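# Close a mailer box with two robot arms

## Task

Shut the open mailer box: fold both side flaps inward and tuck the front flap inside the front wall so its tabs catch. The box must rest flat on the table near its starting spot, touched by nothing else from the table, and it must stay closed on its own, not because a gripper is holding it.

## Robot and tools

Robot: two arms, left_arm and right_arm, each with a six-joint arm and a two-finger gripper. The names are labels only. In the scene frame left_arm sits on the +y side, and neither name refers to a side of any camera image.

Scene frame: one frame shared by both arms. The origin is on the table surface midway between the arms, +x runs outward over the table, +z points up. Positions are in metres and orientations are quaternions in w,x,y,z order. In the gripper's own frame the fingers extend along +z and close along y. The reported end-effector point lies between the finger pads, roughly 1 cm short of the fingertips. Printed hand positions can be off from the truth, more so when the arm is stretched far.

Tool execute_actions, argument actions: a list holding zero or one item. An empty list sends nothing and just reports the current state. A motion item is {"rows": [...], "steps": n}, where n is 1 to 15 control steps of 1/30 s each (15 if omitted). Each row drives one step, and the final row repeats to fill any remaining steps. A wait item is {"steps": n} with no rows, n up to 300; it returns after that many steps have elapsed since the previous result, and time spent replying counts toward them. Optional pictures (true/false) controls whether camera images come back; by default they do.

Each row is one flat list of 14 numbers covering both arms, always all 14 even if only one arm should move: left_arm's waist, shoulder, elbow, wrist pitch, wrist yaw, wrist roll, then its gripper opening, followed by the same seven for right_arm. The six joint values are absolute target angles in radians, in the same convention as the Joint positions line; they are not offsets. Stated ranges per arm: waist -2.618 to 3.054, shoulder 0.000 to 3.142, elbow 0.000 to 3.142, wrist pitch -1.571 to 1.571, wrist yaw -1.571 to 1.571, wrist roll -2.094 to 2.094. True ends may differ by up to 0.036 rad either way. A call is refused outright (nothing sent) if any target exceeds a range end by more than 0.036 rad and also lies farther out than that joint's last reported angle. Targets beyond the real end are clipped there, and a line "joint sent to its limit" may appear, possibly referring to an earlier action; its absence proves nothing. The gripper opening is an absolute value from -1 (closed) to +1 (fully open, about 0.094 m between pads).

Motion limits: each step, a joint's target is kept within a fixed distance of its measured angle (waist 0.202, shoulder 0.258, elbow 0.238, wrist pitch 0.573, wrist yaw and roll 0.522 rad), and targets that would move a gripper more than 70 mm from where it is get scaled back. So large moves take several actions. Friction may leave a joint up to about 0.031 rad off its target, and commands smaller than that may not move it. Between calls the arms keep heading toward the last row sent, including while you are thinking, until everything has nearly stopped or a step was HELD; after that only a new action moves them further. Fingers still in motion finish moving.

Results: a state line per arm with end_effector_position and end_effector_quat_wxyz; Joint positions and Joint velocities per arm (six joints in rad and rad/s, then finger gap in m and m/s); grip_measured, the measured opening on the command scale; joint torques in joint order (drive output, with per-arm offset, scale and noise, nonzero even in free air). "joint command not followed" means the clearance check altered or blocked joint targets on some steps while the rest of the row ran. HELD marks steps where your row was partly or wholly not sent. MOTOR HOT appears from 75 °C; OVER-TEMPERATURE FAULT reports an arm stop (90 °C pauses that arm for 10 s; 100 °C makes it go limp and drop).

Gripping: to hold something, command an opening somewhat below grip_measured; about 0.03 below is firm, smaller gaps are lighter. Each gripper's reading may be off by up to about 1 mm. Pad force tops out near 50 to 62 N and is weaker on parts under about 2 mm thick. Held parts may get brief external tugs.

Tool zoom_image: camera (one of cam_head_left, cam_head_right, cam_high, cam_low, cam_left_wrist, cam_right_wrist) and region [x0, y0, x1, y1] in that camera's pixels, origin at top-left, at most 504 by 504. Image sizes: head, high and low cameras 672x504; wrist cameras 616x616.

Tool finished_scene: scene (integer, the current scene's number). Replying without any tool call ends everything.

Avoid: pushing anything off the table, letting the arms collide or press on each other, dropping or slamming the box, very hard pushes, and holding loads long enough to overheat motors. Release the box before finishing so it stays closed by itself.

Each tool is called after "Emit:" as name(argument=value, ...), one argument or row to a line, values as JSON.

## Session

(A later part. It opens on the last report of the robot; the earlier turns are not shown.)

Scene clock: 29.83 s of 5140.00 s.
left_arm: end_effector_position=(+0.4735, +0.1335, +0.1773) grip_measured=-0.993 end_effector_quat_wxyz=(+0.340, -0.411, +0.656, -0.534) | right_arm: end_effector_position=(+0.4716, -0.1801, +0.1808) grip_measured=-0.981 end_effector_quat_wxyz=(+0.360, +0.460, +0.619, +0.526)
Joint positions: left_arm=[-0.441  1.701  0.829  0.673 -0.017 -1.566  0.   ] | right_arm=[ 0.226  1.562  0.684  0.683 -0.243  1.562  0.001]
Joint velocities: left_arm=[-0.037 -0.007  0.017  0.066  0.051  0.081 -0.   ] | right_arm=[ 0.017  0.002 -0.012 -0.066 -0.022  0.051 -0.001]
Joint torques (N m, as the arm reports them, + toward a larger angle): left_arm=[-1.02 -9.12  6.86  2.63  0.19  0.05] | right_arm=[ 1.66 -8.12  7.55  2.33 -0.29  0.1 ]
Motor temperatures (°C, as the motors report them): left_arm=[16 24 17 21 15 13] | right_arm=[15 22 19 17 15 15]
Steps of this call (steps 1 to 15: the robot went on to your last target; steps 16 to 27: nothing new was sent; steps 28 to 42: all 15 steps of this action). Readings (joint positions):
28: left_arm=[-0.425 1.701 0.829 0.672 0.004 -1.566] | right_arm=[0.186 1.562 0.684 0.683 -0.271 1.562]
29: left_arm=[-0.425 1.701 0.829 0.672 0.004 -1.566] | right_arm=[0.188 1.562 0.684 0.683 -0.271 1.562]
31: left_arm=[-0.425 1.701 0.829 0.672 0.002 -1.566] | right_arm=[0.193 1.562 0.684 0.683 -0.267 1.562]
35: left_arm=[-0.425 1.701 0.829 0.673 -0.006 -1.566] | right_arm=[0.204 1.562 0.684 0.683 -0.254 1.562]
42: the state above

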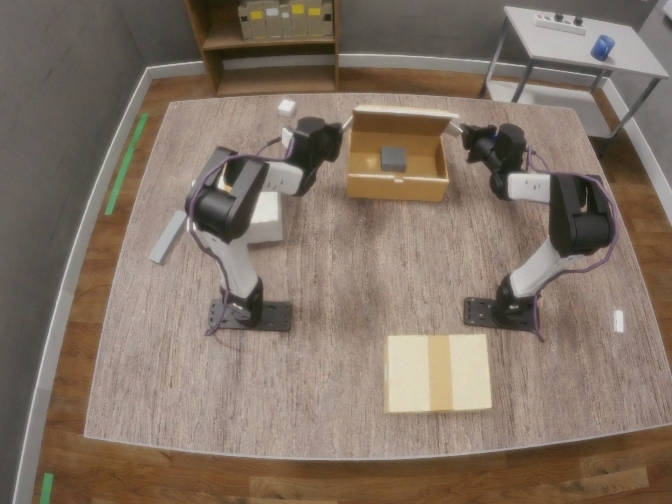

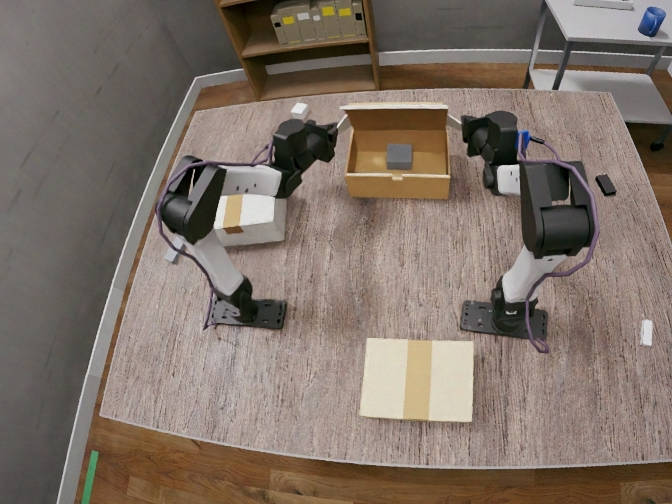

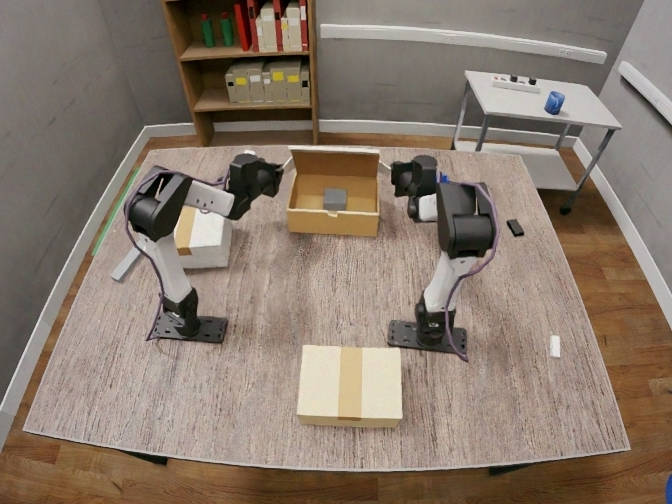

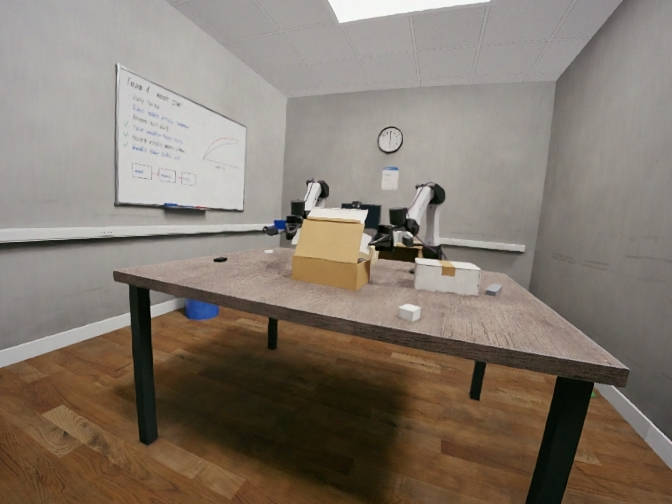

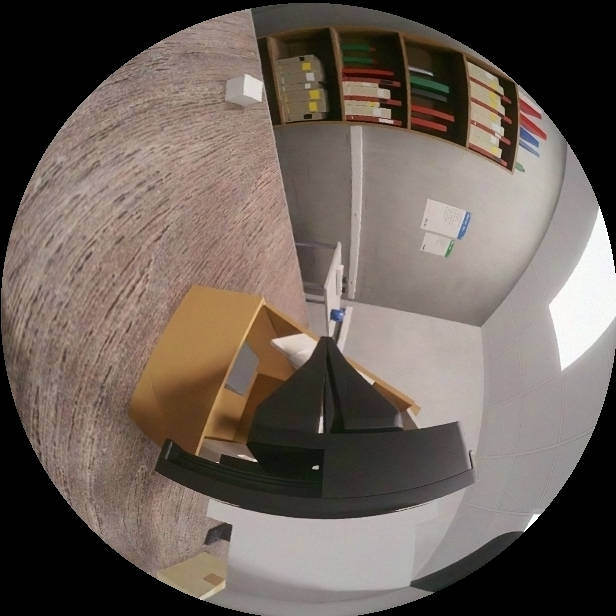

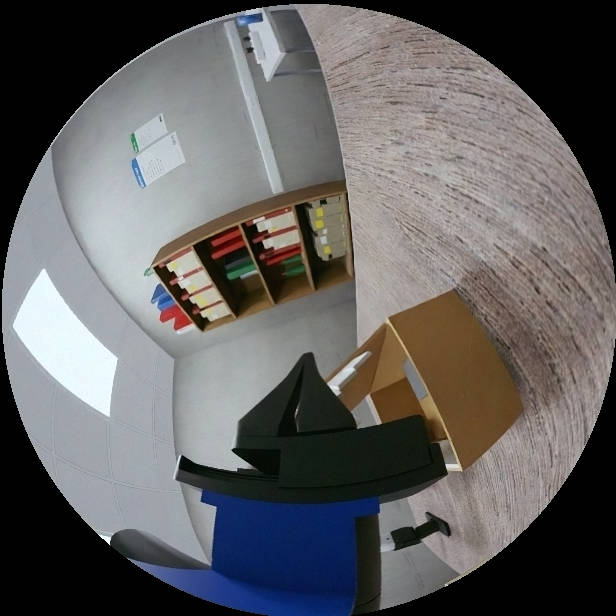

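Working. Continue.

Emit:
execute_actions(
  actions=[
    {"rows":[[-0.465,1.69,0.81,0.68,0,-1.57,-1,0.258,1.55,0.67,0.69,-0.28,1.57,-1],[-0.47,1.69,0.81,0.68,0,-1.57,-1,0.266,1.55,0.67,0.69,-0.28,1.57,-1],[-0.475,1.69,0.81,0.68,0,-1.57,-1,0.274,1.55,0.67,0.69,-0.29,1.57,-1],[-0.48,1.69,0.81,0.68,0,-1.57,-1,0.282,1.55,0.67,0.69,-0.29,1.57,-1],[-0.486,1.69,0.81,0.68,0,-1.57,-1,0.29,1.55,0.67,0.69,-0.3,1.57,-1],[-0.492,1.69,0.81,0.68,0,-1.57,-1,0.297,1.55,0.67,0.69,-0.3,1.57,-1],[-0.498,1.69,0.81,0.68,0,-1.57,-1,0.304,1.55,0.67,0.69,-0.31,1.57,-1],[-0.504,1.69,0.81,0.68,0,-1.57,-1,0.31,1.55,0.67,0.69,-0.31,1.57,-1],[-0.51,1.69,0.81,0.68,0,-1.57,-1,0.316,1.55,0.67,0.69,-0.32,1.57,-1],[-0.516,1.69,0.81,0.68,0,-1.57,-1,0.322,1.55,0.67,0.69,-0.32,1.57,-1],[-0.523,1.69,0.81,0.68,0,-1.57,-1,0.326,1.55,0.67,0.69,-0.32,1.57,-1],[-0.53,1.69,0.81,0.68,0,-1.57,-1,0.33,1.55,0.67,0.69,-0.32,1.57,-1]]},
  ],
)

Emit:
zoom_image(
  camera="cam_head_left",
  region=[270, 70, 530, 215],
)

Scene clock: 37.43 s of 5140.00 s.
left_arm: end_effector_position=(+0.4614, +0.1104, +0.1774) grip_measured=-0.993 end_effector_quat_wxyz=(+0.332, -0.398, +0.664, -0.539) | right_arm: end_effector_position=(+0.4627, -0.1426, +0.1810) grip_measured=-0.981 end_effector_quat_wxyz=(+0.332, +0.429, +0.639, +0.545)
Joint positions: left_arm=[-0.502  1.701  0.829  0.673 -0.042 -1.566  0.   ] | right_arm=[ 0.301  1.562  0.684  0.683 -0.27   1.562  0.001]
Joint velocities: left_arm=[-0.017  0.002  0.002  0.007  0.022 -0.095 -0.002] | right_arm=[-0.002  0.007 -0.002 -0.022 -0.022 -0.051 -0.   ]
Joint torques (N m, as the arm reports them, + toward a larger angle): left_arm=[-2.   -9.11  6.86  2.6   0.52  0.06] | right_arm=[ 1.97 -8.12  7.54  2.33 -0.56  0.09]
Motor temperatures (°C, as the motors report them): left_arm=[16 25 18 23 15 13] | right_arm=[15 22 20 19 15 15]
Steps of this call (steps 1 to 15: the robot went on to your last target; steps 16 to 90: nothing new was sent; then 4.10 s passed at rest; steps 91 to 105: all 15 steps of this action). Readings (joint positions):
91: left_arm=[-0.443 1.701 0.829 0.673 -0.017 -1.566] | right_arm=[0.228 1.562 0.684 0.683 -0.243 1.562]
92: left_arm=[-0.445 1.701 0.829 0.673 -0.018 -1.566] | right_arm=[0.230 1.562 0.684 0.683 -0.243 1.562]
94: left_arm=[-0.451 1.701 0.829 0.673 -0.018 -1.566] | right_arm=[0.241 1.562 0.684 0.683 -0.244 1.562]
98: left_arm=[-0.475 1.701 0.829 0.673 -0.018 -1.566] | right_arm=[0.277 1.562 0.684 0.683 -0.259 1.562]
105: the state above

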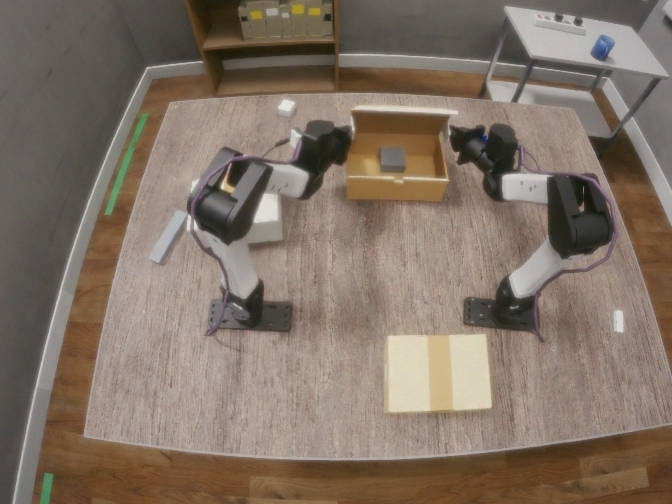

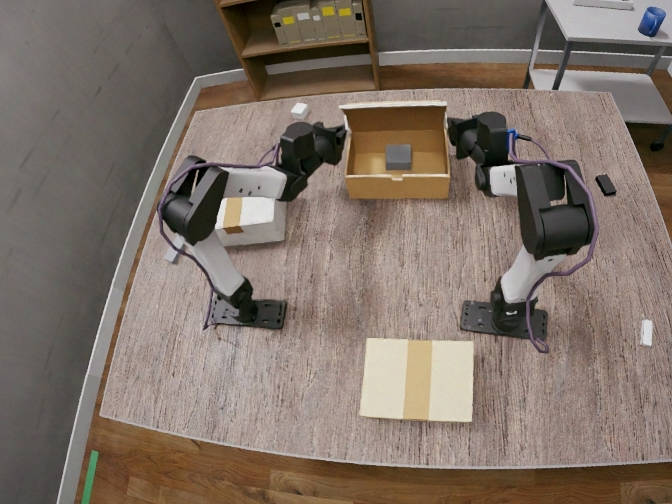

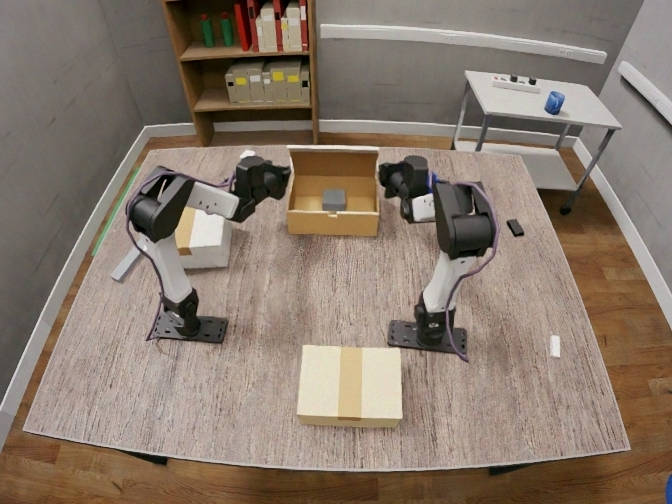

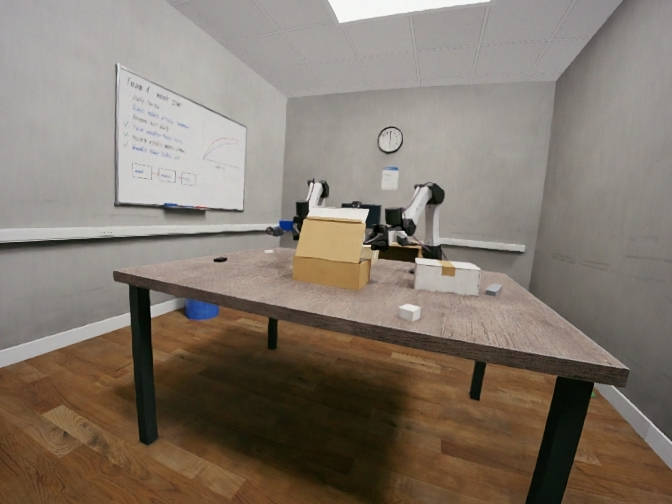

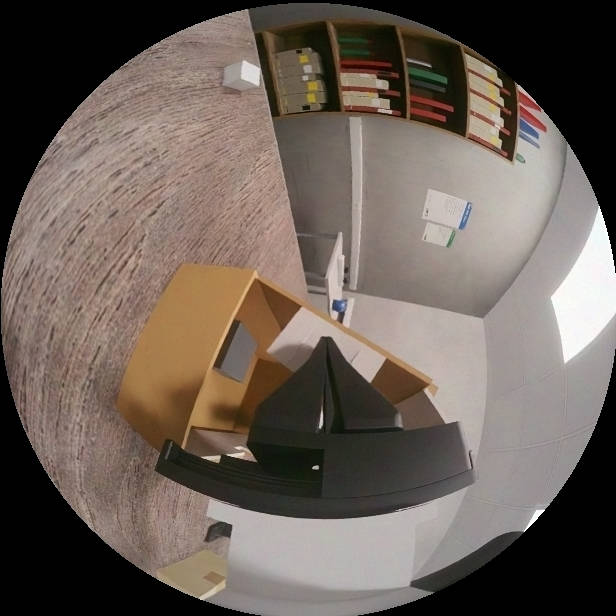

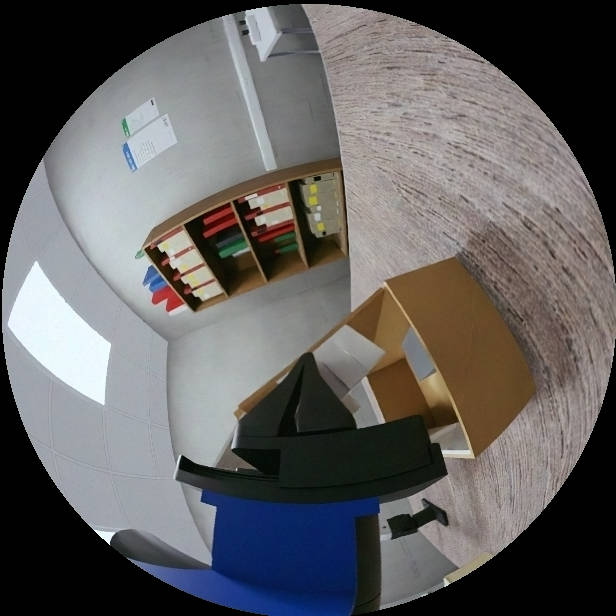

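Region (270, 70, 530, 215) of cam_head_left's 672x504 image, scaled by 1.938, with more detail than that image has; it fills the top 281 rows of this view, and the rest is white.

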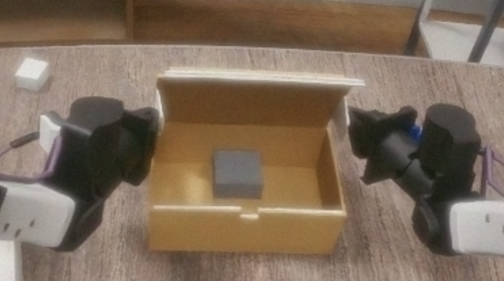

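Emit:
execute_actions(
  actions=[
    {"rows":[[-0.534,1.69,0.80,0.69,0.01,-1.57,-1,0.334,1.55,0.655,0.705,-0.33,1.57,-1],[-0.538,1.69,0.785,0.705,0.02,-1.57,-1,0.338,1.55,0.64,0.72,-0.34,1.57,-1],[-0.542,1.69,0.77,0.72,0.03,-1.57,-1,0.342,1.55,0.625,0.735,-0.35,1.57,-1],[-0.546,1.69,0.757,0.735,0.04,-1.57,-1,0.346,1.55,0.61,0.75,-0.36,1.57,-1],[-0.55,1.69,0.744,0.75,0.04,-1.57,-1,0.35,1.55,0.595,0.765,-0.36,1.57,-1],[-0.553,1.69,0.73,0.765,0.04,-1.57,-1,0.353,1.55,0.58,0.78,-0.36,1.57,-1],[-0.556,1.69,0.717,0.78,0.04,-1.57,-1,0.356,1.55,0.565,0.795,-0.36,1.57,-1],[-0.558,1.69,0.704,0.79,0.04,-1.57,-1,0.358,1.55,0.55,0.81,-0.36,1.57,-1],[-0.56,1.69,0.69,0.805,0.04,-1.57,-1,0.36,1.55,0.535,0.825,-0.36,1.57,-1],[-0.562,1.69,0.677,0.82,0.04,-1.57,-1,0.362,1.55,0.52,0.84,-0.36,1.57,-1],[-0.564,1.69,0.664,0.83,0.04,-1.57,-1,0.364,1.55,0.505,0.855,-0.36,1.57,-1],[-0.566,1.69,0.65,0.84,0.04,-1.57,-1,0.366,1.55,0.49,0.87,-0.36,1.57,-1]]},
  ],
  pictures=false,
)

Emit:
execute_actions(
  actions=[
    {"steps":10},
  ],
)

Emit:
zoom_image(
  camera="cam_high",
  region=[230, 130, 450, 250],
)

Scene clock: 39.80 s of 5140.00 s.
left_arm: end_effector_position=(+0.4170, +0.0926, +0.1372) grip_measured=-0.993 end_effector_quat_wxyz=(+0.289, -0.368, +0.695, -0.546) | right_arm: end_effector_position=(+0.4181, -0.1145, +0.1383) grip_measured=-0.981 end_effector_quat_wxyz=(+0.283, +0.402, +0.669, +0.557)
Joint positions: left_arm=[-0.56   1.701  0.667  0.796  0.017 -1.566  0.   ] | right_arm=[ 0.358  1.562  0.503  0.824 -0.336  1.563  0.001]
Joint velocities: left_arm=[-0.012  0.002 -0.066  0.227  0.125  0.022 -0.   ] | right_arm=[-0.002  0.007 -0.115  0.198 -0.139 -0.022 -0.   ]
Joint torques (N m, as the arm reports them, + toward a larger angle): left_arm=[-0.17 -8.53  6.65  2.77  0.1   0.06] | right_arm=[ 0.67 -7.35  7.5   2.56 -0.12  0.09]
Motor temperatures (°C, as the motors report them): left_arm=[16 25 18 23 15 13] | right_arm=[15 22 20 19 15 15]
Steps of this call (steps 1 to 15: the robot went on to your last target; steps 16 to 56: nothing new was sent; steps 57 to 71: all 15 steps of this action). Readings (joint positions):
57: left_arm=[-0.504 1.701 0.826 0.674 -0.046 -1.566] | right_arm=[0.301 1.562 0.682 0.685 -0.270 1.563]
58: left_arm=[-0.505 1.701 0.821 0.680 -0.046 -1.566] | right_arm=[0.302 1.562 0.676 0.692 -0.271 1.563]
60: left_arm=[-0.510 1.701 0.799 0.701 -0.044 -1.566] | right_arm=[0.304 1.562 0.653 0.713 -0.274 1.563]
64: left_arm=[-0.528 1.701 0.740 0.733 -0.032 -1.566] | right_arm=[0.319 1.562 0.591 0.757 -0.284 1.563]
71: the state above

Scene clock: 40.13 s of 5140.00 s.
left_arm: end_effector_position=(+0.4172, +0.0902, +0.1445) grip_measured=-0.993 end_effector_quat_wxyz=(+0.291, -0.360, +0.688, -0.559) | right_arm: end_effector_position=(+0.4183, -0.1128, +0.1445) grip_measured=-0.981 end_effector_quat_wxyz=(+0.288, +0.393, +0.665, +0.566)
Joint positions: left_arm=[-0.56   1.701  0.666  0.828  0.028 -1.566  0.   ] | right_arm=[ 0.358  1.562  0.501  0.854 -0.346  1.563  0.001]
Joint velocities: left_arm=[ 0.007 -0.007  0.012  0.007 -0.066 -0.051  0.001] | right_arm=[-0.002 -0.002  0.012  0.007  0.007  0.037  0.001]
Joint torques (N m, as the arm reports them, + toward a larger angle): left_arm=[-0.12 -8.46  6.33  2.62  0.11  0.05] | right_arm=[ 0.76 -7.34  6.94  2.41 -0.18  0.1 ]
Motor temperatures (°C, as the motors report them): left_arm=[16 25 18 23 15 13] | right_arm=[15 22 20 19 15 15]
Steps of this call (steps 1 to 10: the robot went on to your last target). Readings (joint positions):
1: left_arm=[-0.560 1.701 0.666 0.801 0.020 -1.566] | right_arm=[0.358 1.562 0.501 0.828 -0.338 1.563]
2: left_arm=[-0.560 1.701 0.666 0.806 0.022 -1.566] | right_arm=[0.358 1.562 0.501 0.832 -0.340 1.563]
4: left_arm=[-0.560 1.701 0.666 0.817 0.025 -1.566] | right_arm=[0.358 1.562 0.501 0.842 -0.343 1.563]
8: left_arm=[-0.560 1.701 0.666 0.826 0.027 -1.566] | right_arm=[0.358 1.562 0.501 0.852 -0.345 1.563]
10: the state above

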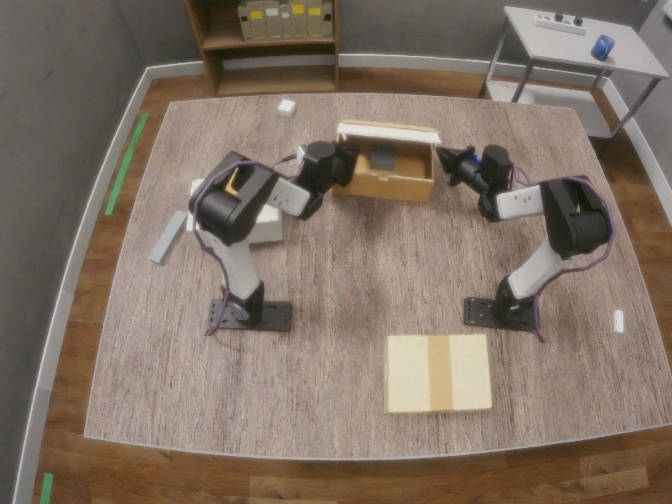

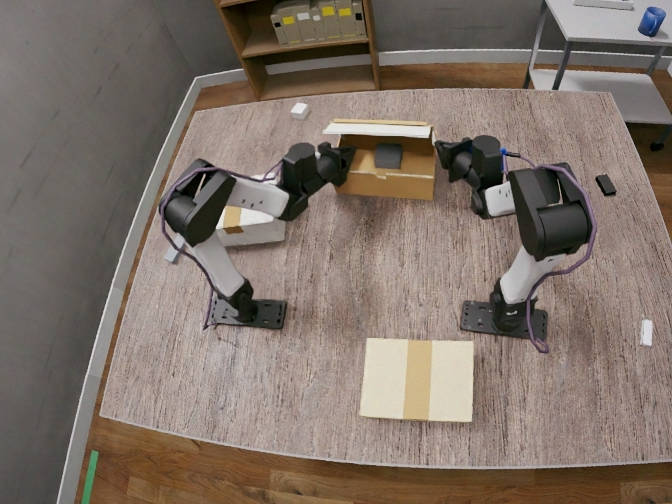

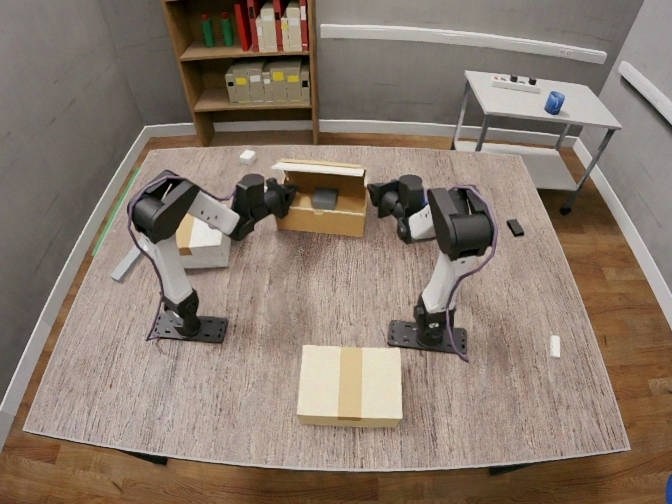

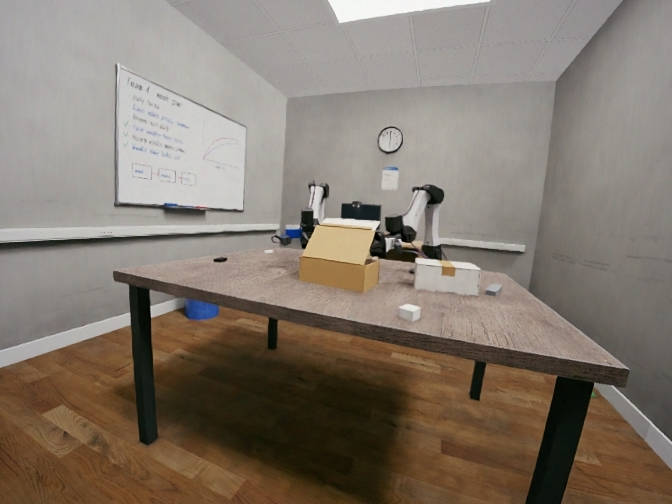

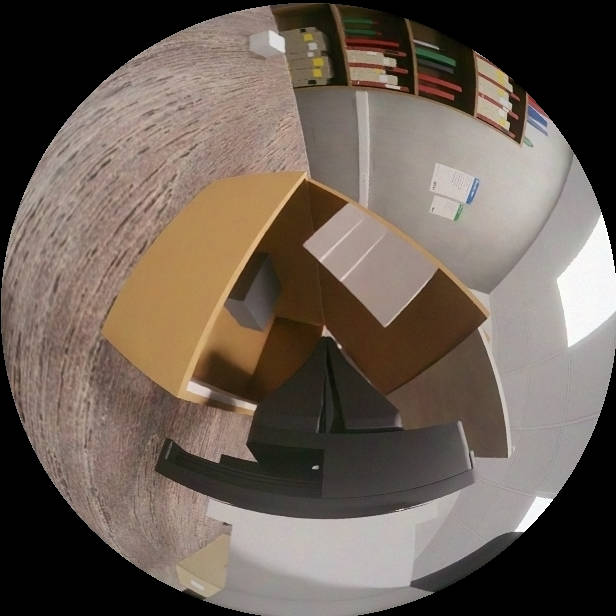

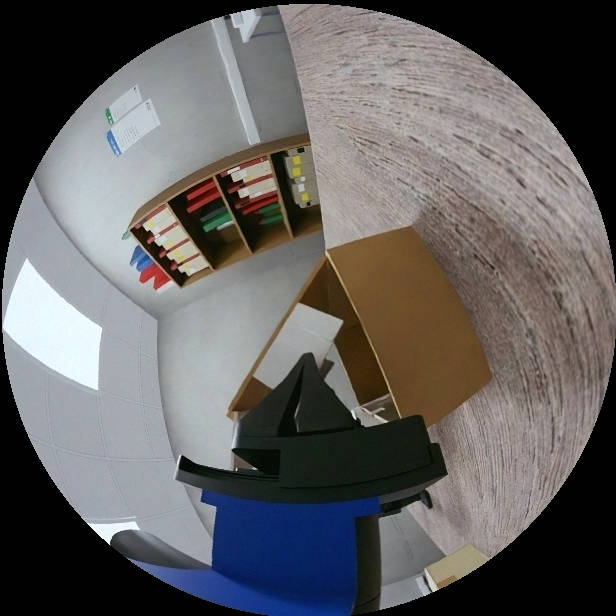

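Region (230, 130, 450, 250) of cam_high's 672x504 image, scaled by 2.291, with more detail than that image has; it fills the top 275 rows of this view, and the rest is white.

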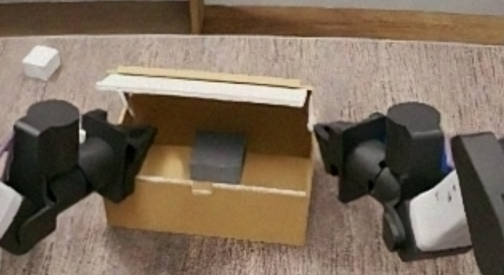

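Emit:
execute_actions(
  actions=[
    {"rows":[[-0.53,1.68,0.65,0.84,0.04,-1.57,-1,0.34,1.55,0.49,0.87,-0.36,1.57,-1],[-0.51,1.67,0.65,0.84,0.04,-1.57,-1,0.325,1.55,0.49,0.87,-0.36,1.57,-1],[-0.49,1.67,0.65,0.84,0.04,-1.57,-1,0.31,1.55,0.49,0.87,-0.36,1.57,-1],[-0.47,1.67,0.65,0.84,0.04,-1.57,-1,0.295,1.55,0.49,0.87,-0.36,1.57,-1],[-0.45,1.67,0.64,0.84,0.04,-1.57,-1,0.28,1.55,0.49,0.87,-0.36,1.57,-1],[-0.43,1.67,0.63,0.84,0.04,-1.57,-1,0.265,1.55,0.49,0.87,-0.36,1.57,-1],[-0.41,1.67,0.63,0.84,0.04,-1.57,-1,0.25,1.55,0.49,0.87,-0.36,1.57,-1],[-0.39,1.67,0.63,0.84,0.04,-1.57,-1,0.235,1.55,0.49,0.87,-0.36,1.57,-1],[-0.37,1.67,0.63,0.84,0.04,-1.57,-1,0.22,1.55,0.49,0.87,-0.36,1.57,-1],[-0.35,1.67,0.63,0.84,0.04,-1.57,-1,0.2,1.55,0.49,0.87,-0.36,1.57,-1],[-0.33,1.67,0.63,0.84,0.04,-1.57,-1,0.18,1.55,0.49,0.87,-0.36,1.57,-1]]},
  ],
)

Emit:
zoom_image(
  camera="cam_head_left",
  region=[270, 70, 530, 215],
)

Scene clock: 41.70 s of 5140.00 s.
left_arm: end_effector_position=(+0.4622, +0.1865, +0.1493) grip_measured=-0.993 end_effector_quat_wxyz=(+0.354, -0.432, +0.640, -0.528) | right_arm: end_effector_position=(+0.4371, -0.1825, +0.1454) grip_measured=-0.981 end_effector_quat_wxyz=(+0.333, +0.445, +0.630, +0.542)
Joint positions: left_arm=[-0.33   1.68   0.648  0.839  0.037 -1.566  0.   ] | right_arm=[ 0.183  1.562  0.501  0.857 -0.357  1.563  0.001]
Joint velocities: left_arm=[-0.017  0.002  0.002 -0.022 -0.037 -0.095  0.001] | right_arm=[-0.022  0.002  0.002 -0.007  0.022 -0.037  0.001]
Joint torques (N m, as the arm reports them, + toward a larger angle): left_arm=[ 0.43 -8.2   6.15  2.53  0.08  0.06] | right_arm=[ 0.06 -7.34  6.95  2.38 -0.04  0.1 ]
Motor temperatures (°C, as the motors report them): left_arm=[16 25 18 23 15 13] | right_arm=[15 22 20 19 15 15]
Steps of this call (steps 1 to 30: the robot went on to your last target; steps 31 to 32: nothing new was sent; steps 33 to 47: all 15 steps of this action). Readings (joint positions):
33: left_arm=[-0.558 1.701 0.666 0.831 0.031 -1.566] | right_arm=[0.357 1.562 0.501 0.857 -0.348 1.563]
34: left_arm=[-0.551 1.699 0.666 0.831 0.034 -1.566] | right_arm=[0.353 1.562 0.501 0.857 -0.351 1.563]
36: left_arm=[-0.519 1.691 0.666 0.832 0.036 -1.566] | right_arm=[0.333 1.562 0.501 0.857 -0.355 1.563]
40: left_arm=[-0.430 1.680 0.656 0.839 0.037 -1.566] | right_arm=[0.269 1.562 0.501 0.857 -0.356 1.563]
47: the state above

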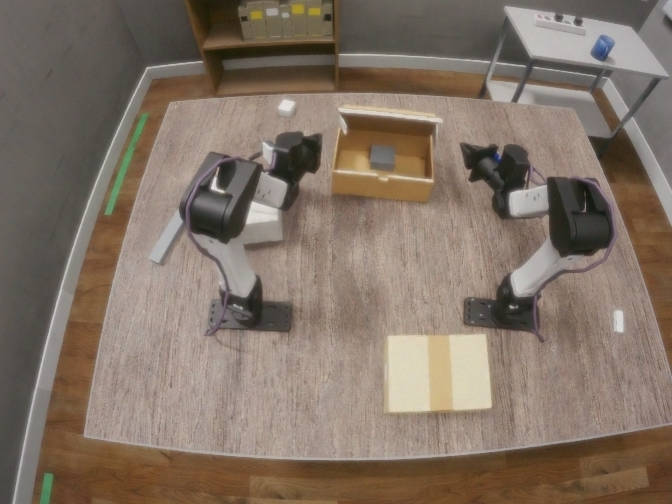

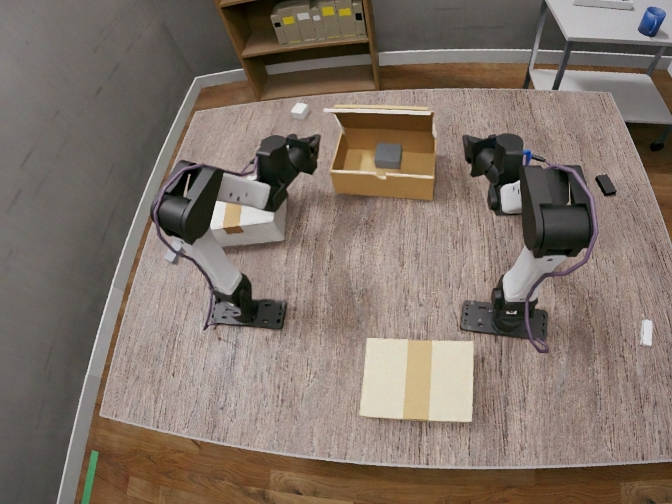

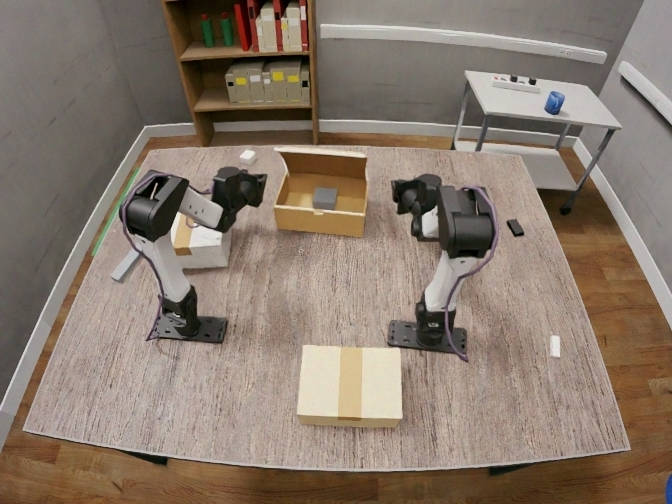

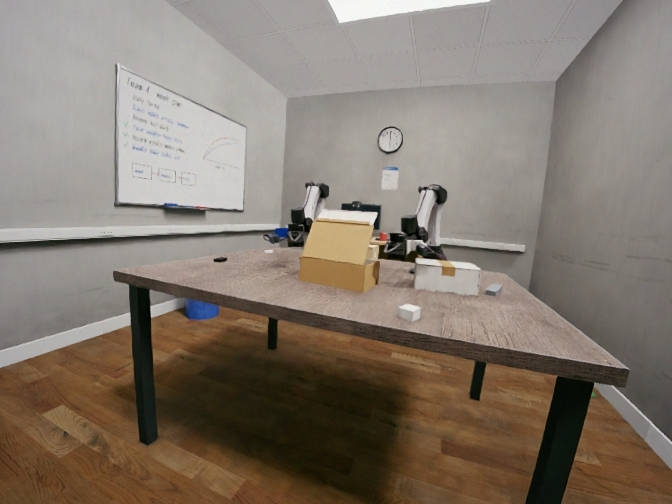

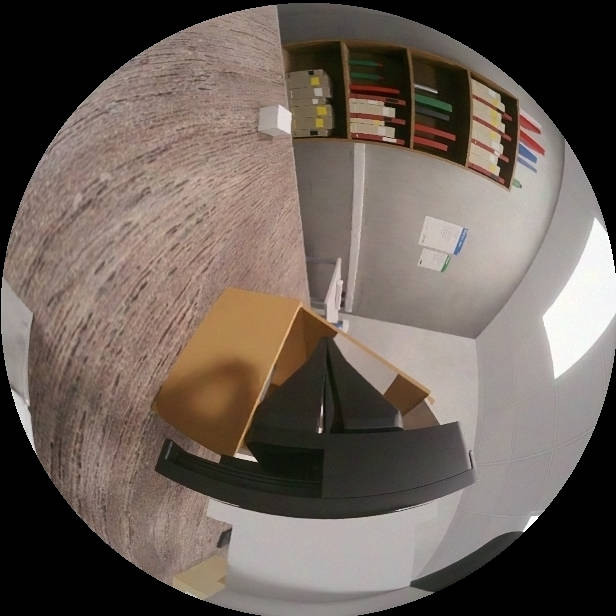

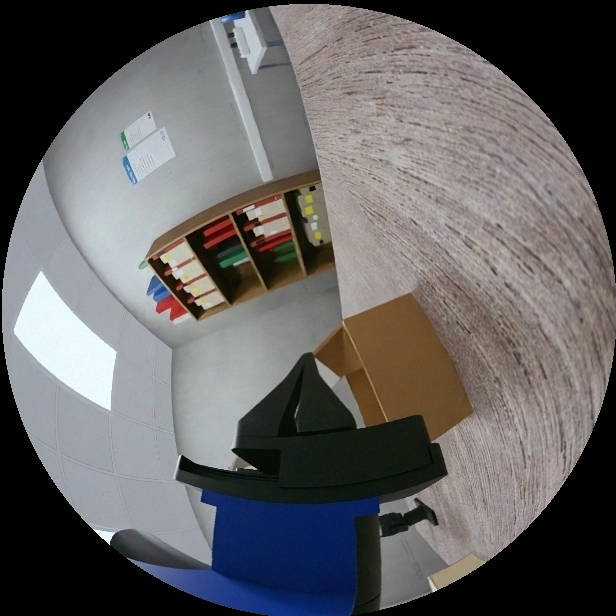

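Region (270, 70, 530, 215) of cam_head_left's 672x504 image, scaled by 1.938, with more detail than that image has; it fills the top 281 rows of this view, and the rest is white.

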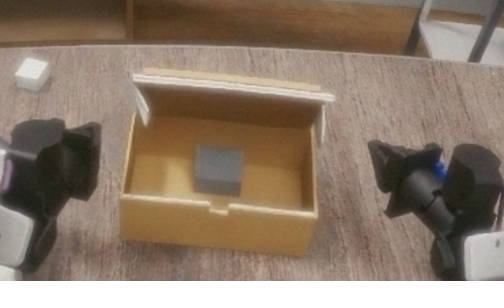

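Emit:
execute_actions(
  actions=[
    {"rows":[[-0.34,1.67,0.63,0.78,0.04,-1.57,-1,0.19,1.54,0.52,0.84,-0.36,1.57,-1],[-0.35,1.67,0.63,0.72,0.04,-1.57,-1,0.2,1.53,0.54,0.81,-0.36,1.57,-1],[-0.36,1.67,0.63,0.66,0.04,-1.57,-1,0.21,1.52,0.56,0.78,-0.36,1.57,-1],[-0.37,1.67,0.63,0.6,0.04,-1.57,-1,0.22,1.51,0.58,0.75,-0.36,1.57,-1],[-0.38,1.67,0.63,0.55,0.04,-1.57,-1,0.23,1.5,0.6,0.72,-0.36,1.57,-1],[-0.39,1.67,0.63,0.5,0.04,-1.57,-1,0.24,1.5,0.61,0.7,-0.36,1.57,-1]]},
  ],
  pictures=false,
)

Emit:
execute_actions(
  actions=[
    {"rows":[[-0.405,1.67,0.63,0.5,0.04,-1.57,-1,0.24,1.5,0.61,0.7,-0.36,1.57,-1],[-0.42,1.67,0.63,0.5,0.04,-1.57,-1,0.24,1.5,0.61,0.7,-0.36,1.57,-1],[-0.43,1.67,0.63,0.5,0.04,-1.57,-1,0.24,1.5,0.61,0.7,-0.36,1.57,-1],[-0.44,1.67,0.63,0.5,0.04,-1.57,-1,0.24,1.5,0.61,0.7,-0.36,1.57,-1],[-0.45,1.67,0.63,0.5,0.04,-1.57,-1,0.24,1.5,0.61,0.7,-0.36,1.57,-1],[-0.46,1.67,0.63,0.5,0.04,-1.57,-1,0.24,1.5,0.61,0.7,-0.36,1.57,-1],[-0.47,1.67,0.63,0.5,0.04,-1.57,-1,0.24,1.5,0.61,0.7,-0.36,1.57,-1],[-0.48,1.67,0.63,0.5,0.04,-1.57,-1,0.24,1.5,0.61,0.7,-0.36,1.57,-1],[-0.49,1.67,0.63,0.5,0.04,-1.57,-1,0.24,1.5,0.61,0.7,-0.36,1.57,-1],[-0.50,1.67,0.63,0.5,0.04,-1.57,-1,0.24,1.5,0.61,0.7,-0.36,1.57,-1],[-0.51,1.67,0.63,0.5,0.04,-1.57,-1,0.24,1.5,0.61,0.7,-0.36,1.57,-1],[-0.52,1.67,0.63,0.5,0.04,-1.57,-1,0.24,1.5,0.61,0.7,-0.36,1.57,-1]]},
  ],
)

Scene clock: 44.67 s of 5140.00 s.
left_arm: end_effector_position=(+0.4299, +0.1722, +0.0806) grip_measured=-0.993 end_effector_quat_wxyz=(+0.271, -0.463, +0.722, -0.437) | right_arm: end_effector_position=(+0.4455, -0.1599, +0.1781) grip_measured=-0.981 end_effector_quat_wxyz=(+0.325, +0.424, +0.637, +0.556)
Joint positions: left_arm=[-0.386  1.68   0.648  0.541  0.037 -1.566  0.   ] | right_arm=[ 0.234  1.508  0.601  0.724 -0.358  1.563  0.001]
Joint velocities: left_arm=[-0.017 -0.022  0.012 -0.081 -0.022 -0.007  0.   ] | right_arm=[-0.007  0.007  0.007 -0.227  0.066 -0.066  0.001]
Joint torques (N m, as the arm reports them, + toward a larger angle): left_arm=[-0.03 -8.15  5.93  2.08  0.03  0.05] | right_arm=[ 0.69 -7.15  9.78  2.17 -0.03  0.09]
Motor temperatures (°C, as the motors report them): left_arm=[16 25 18 24 15 13] | right_arm=[15 22 20 20 15 15]
Steps of this call (steps 1 to 15: the robot went on to your last target; steps 16 to 74: nothing new was sent; steps 75 to 89: all 15 steps of this action). Readings (joint positions):
75: left_arm=[-0.330 1.680 0.648 0.836 0.037 -1.566] | right_arm=[0.183 1.562 0.501 0.856 -0.357 1.563]
76: left_arm=[-0.332 1.680 0.648 0.825 0.037 -1.566] | right_arm=[0.184 1.560 0.504 0.847 -0.357 1.563]
78: left_arm=[-0.342 1.680 0.648 0.775 0.037 -1.566] | right_arm=[0.193 1.550 0.526 0.811 -0.357 1.563]
82: left_arm=[-0.380 1.680 0.648 0.629 0.037 -1.566] | right_arm=[0.228 1.519 0.590 0.756 -0.357 1.563]
89: the state above

Scene clock: 45.17 s of 5140.00 s.
left_arm: end_effector_position=(+0.4021, +0.1236, +0.0769) grip_measured=-0.993 end_effector_quat_wxyz=(+0.239, -0.418, +0.754, -0.447) | right_arm: end_effector_position=(+0.4448, -0.1600, +0.1747) grip_measured=-0.981 end_effector_quat_wxyz=(+0.321, +0.427, +0.640, +0.552)
Joint positions: left_arm=[-0.513  1.68   0.648  0.524  0.036 -1.566  0.   ] | right_arm=[ 0.234  1.508  0.601  0.709 -0.358  1.563  0.001]
Joint velocities: left_arm=[-0.056 -0.012  0.017  0.007  0.022  0.051  0.001] | right_arm=[-0.012  0.002 -0.012 -0.037  0.007  0.037  0.001]
Joint torques (N m, as the arm reports them, + toward a larger angle): left_arm=[ 0.15 -8.07  5.94  2.11  0.05  0.05] | right_arm=[ 0.62 -7.19  9.76  2.16 -0.04  0.09]
Motor temperatures (°C, as the motors report them): left_arm=[16 25 18 24 15 13] | right_arm=[15 22 20 20 15 15]
Steps of this call (steps 1 to 15: all 15 steps of this action). Readings (joint positions):
1: left_arm=[-0.387 1.680 0.648 0.539 0.037 -1.566] | right_arm=[0.234 1.508 0.601 0.721 -0.358 1.563]
2: left_arm=[-0.391 1.680 0.648 0.538 0.037 -1.566] | right_arm=[0.234 1.508 0.601 0.718 -0.358 1.563]
4: left_arm=[-0.410 1.680 0.648 0.535 0.037 -1.566] | right_arm=[0.234 1.508 0.601 0.714 -0.358 1.563]
8: left_arm=[-0.454 1.680 0.648 0.530 0.036 -1.566] | right_arm=[0.234 1.508 0.601 0.711 -0.358 1.563]
15: the state above

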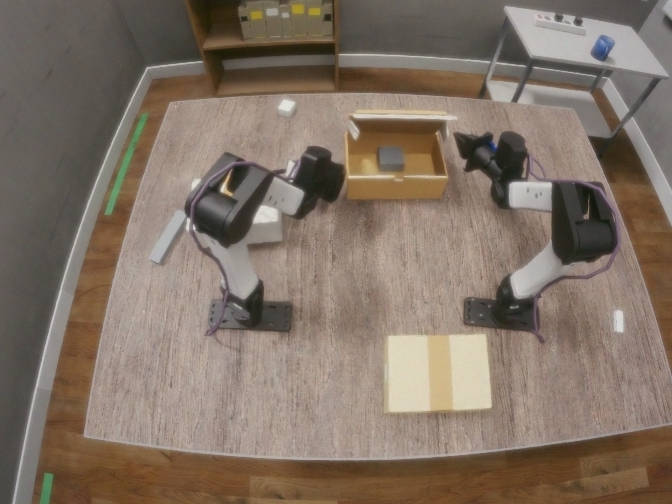

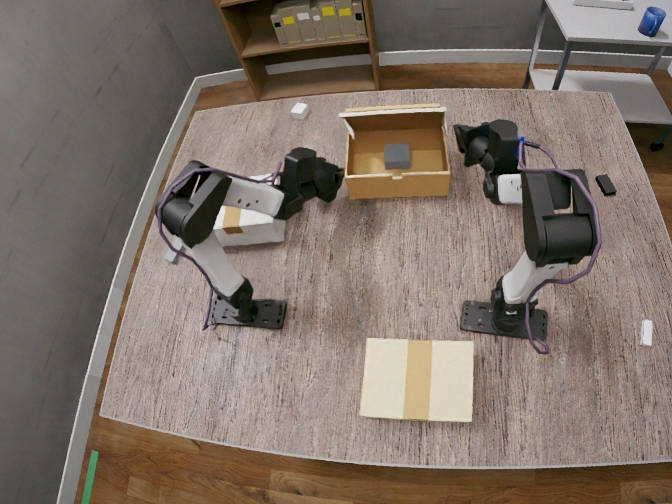

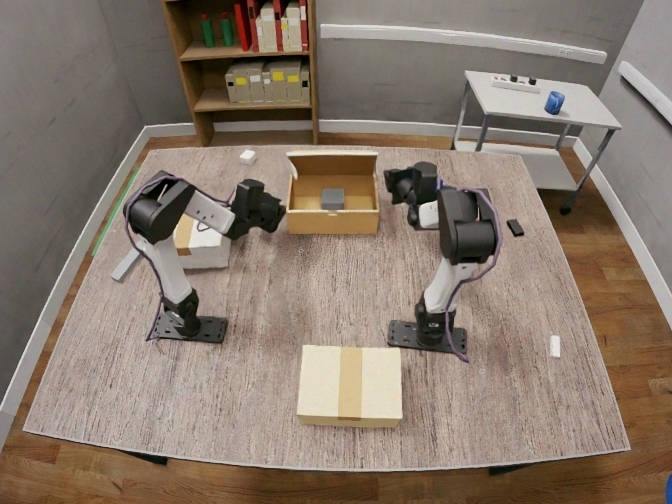

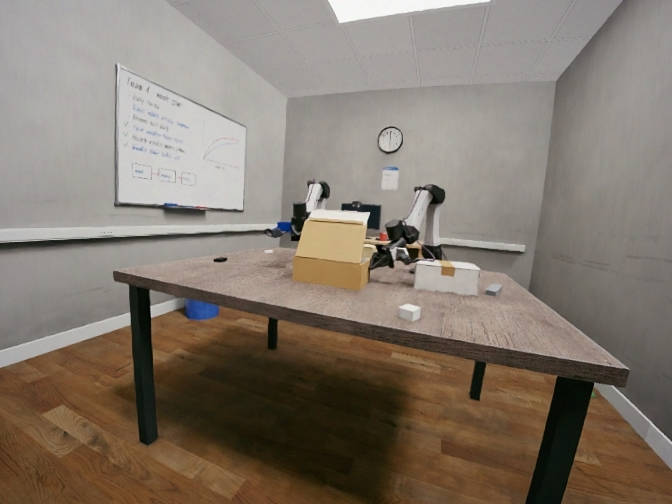

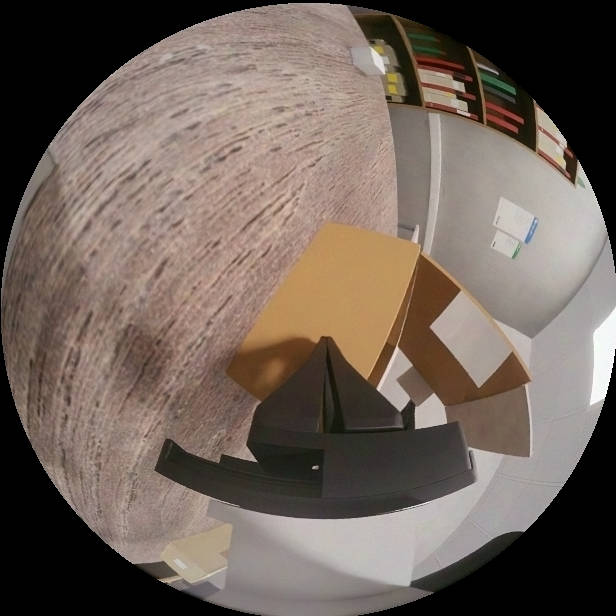

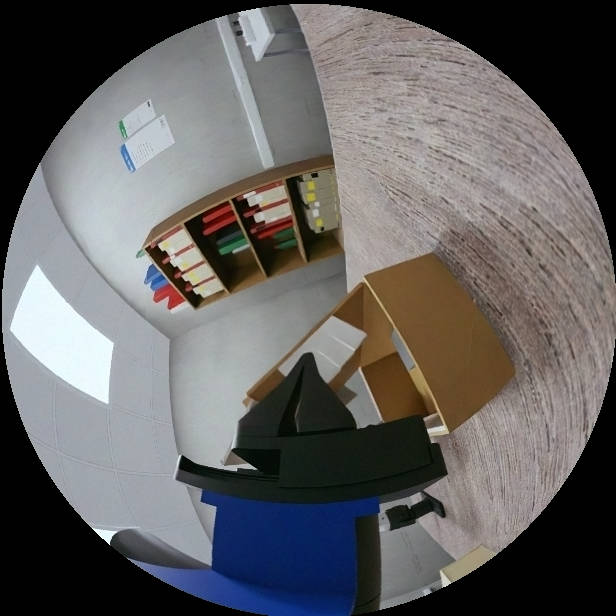

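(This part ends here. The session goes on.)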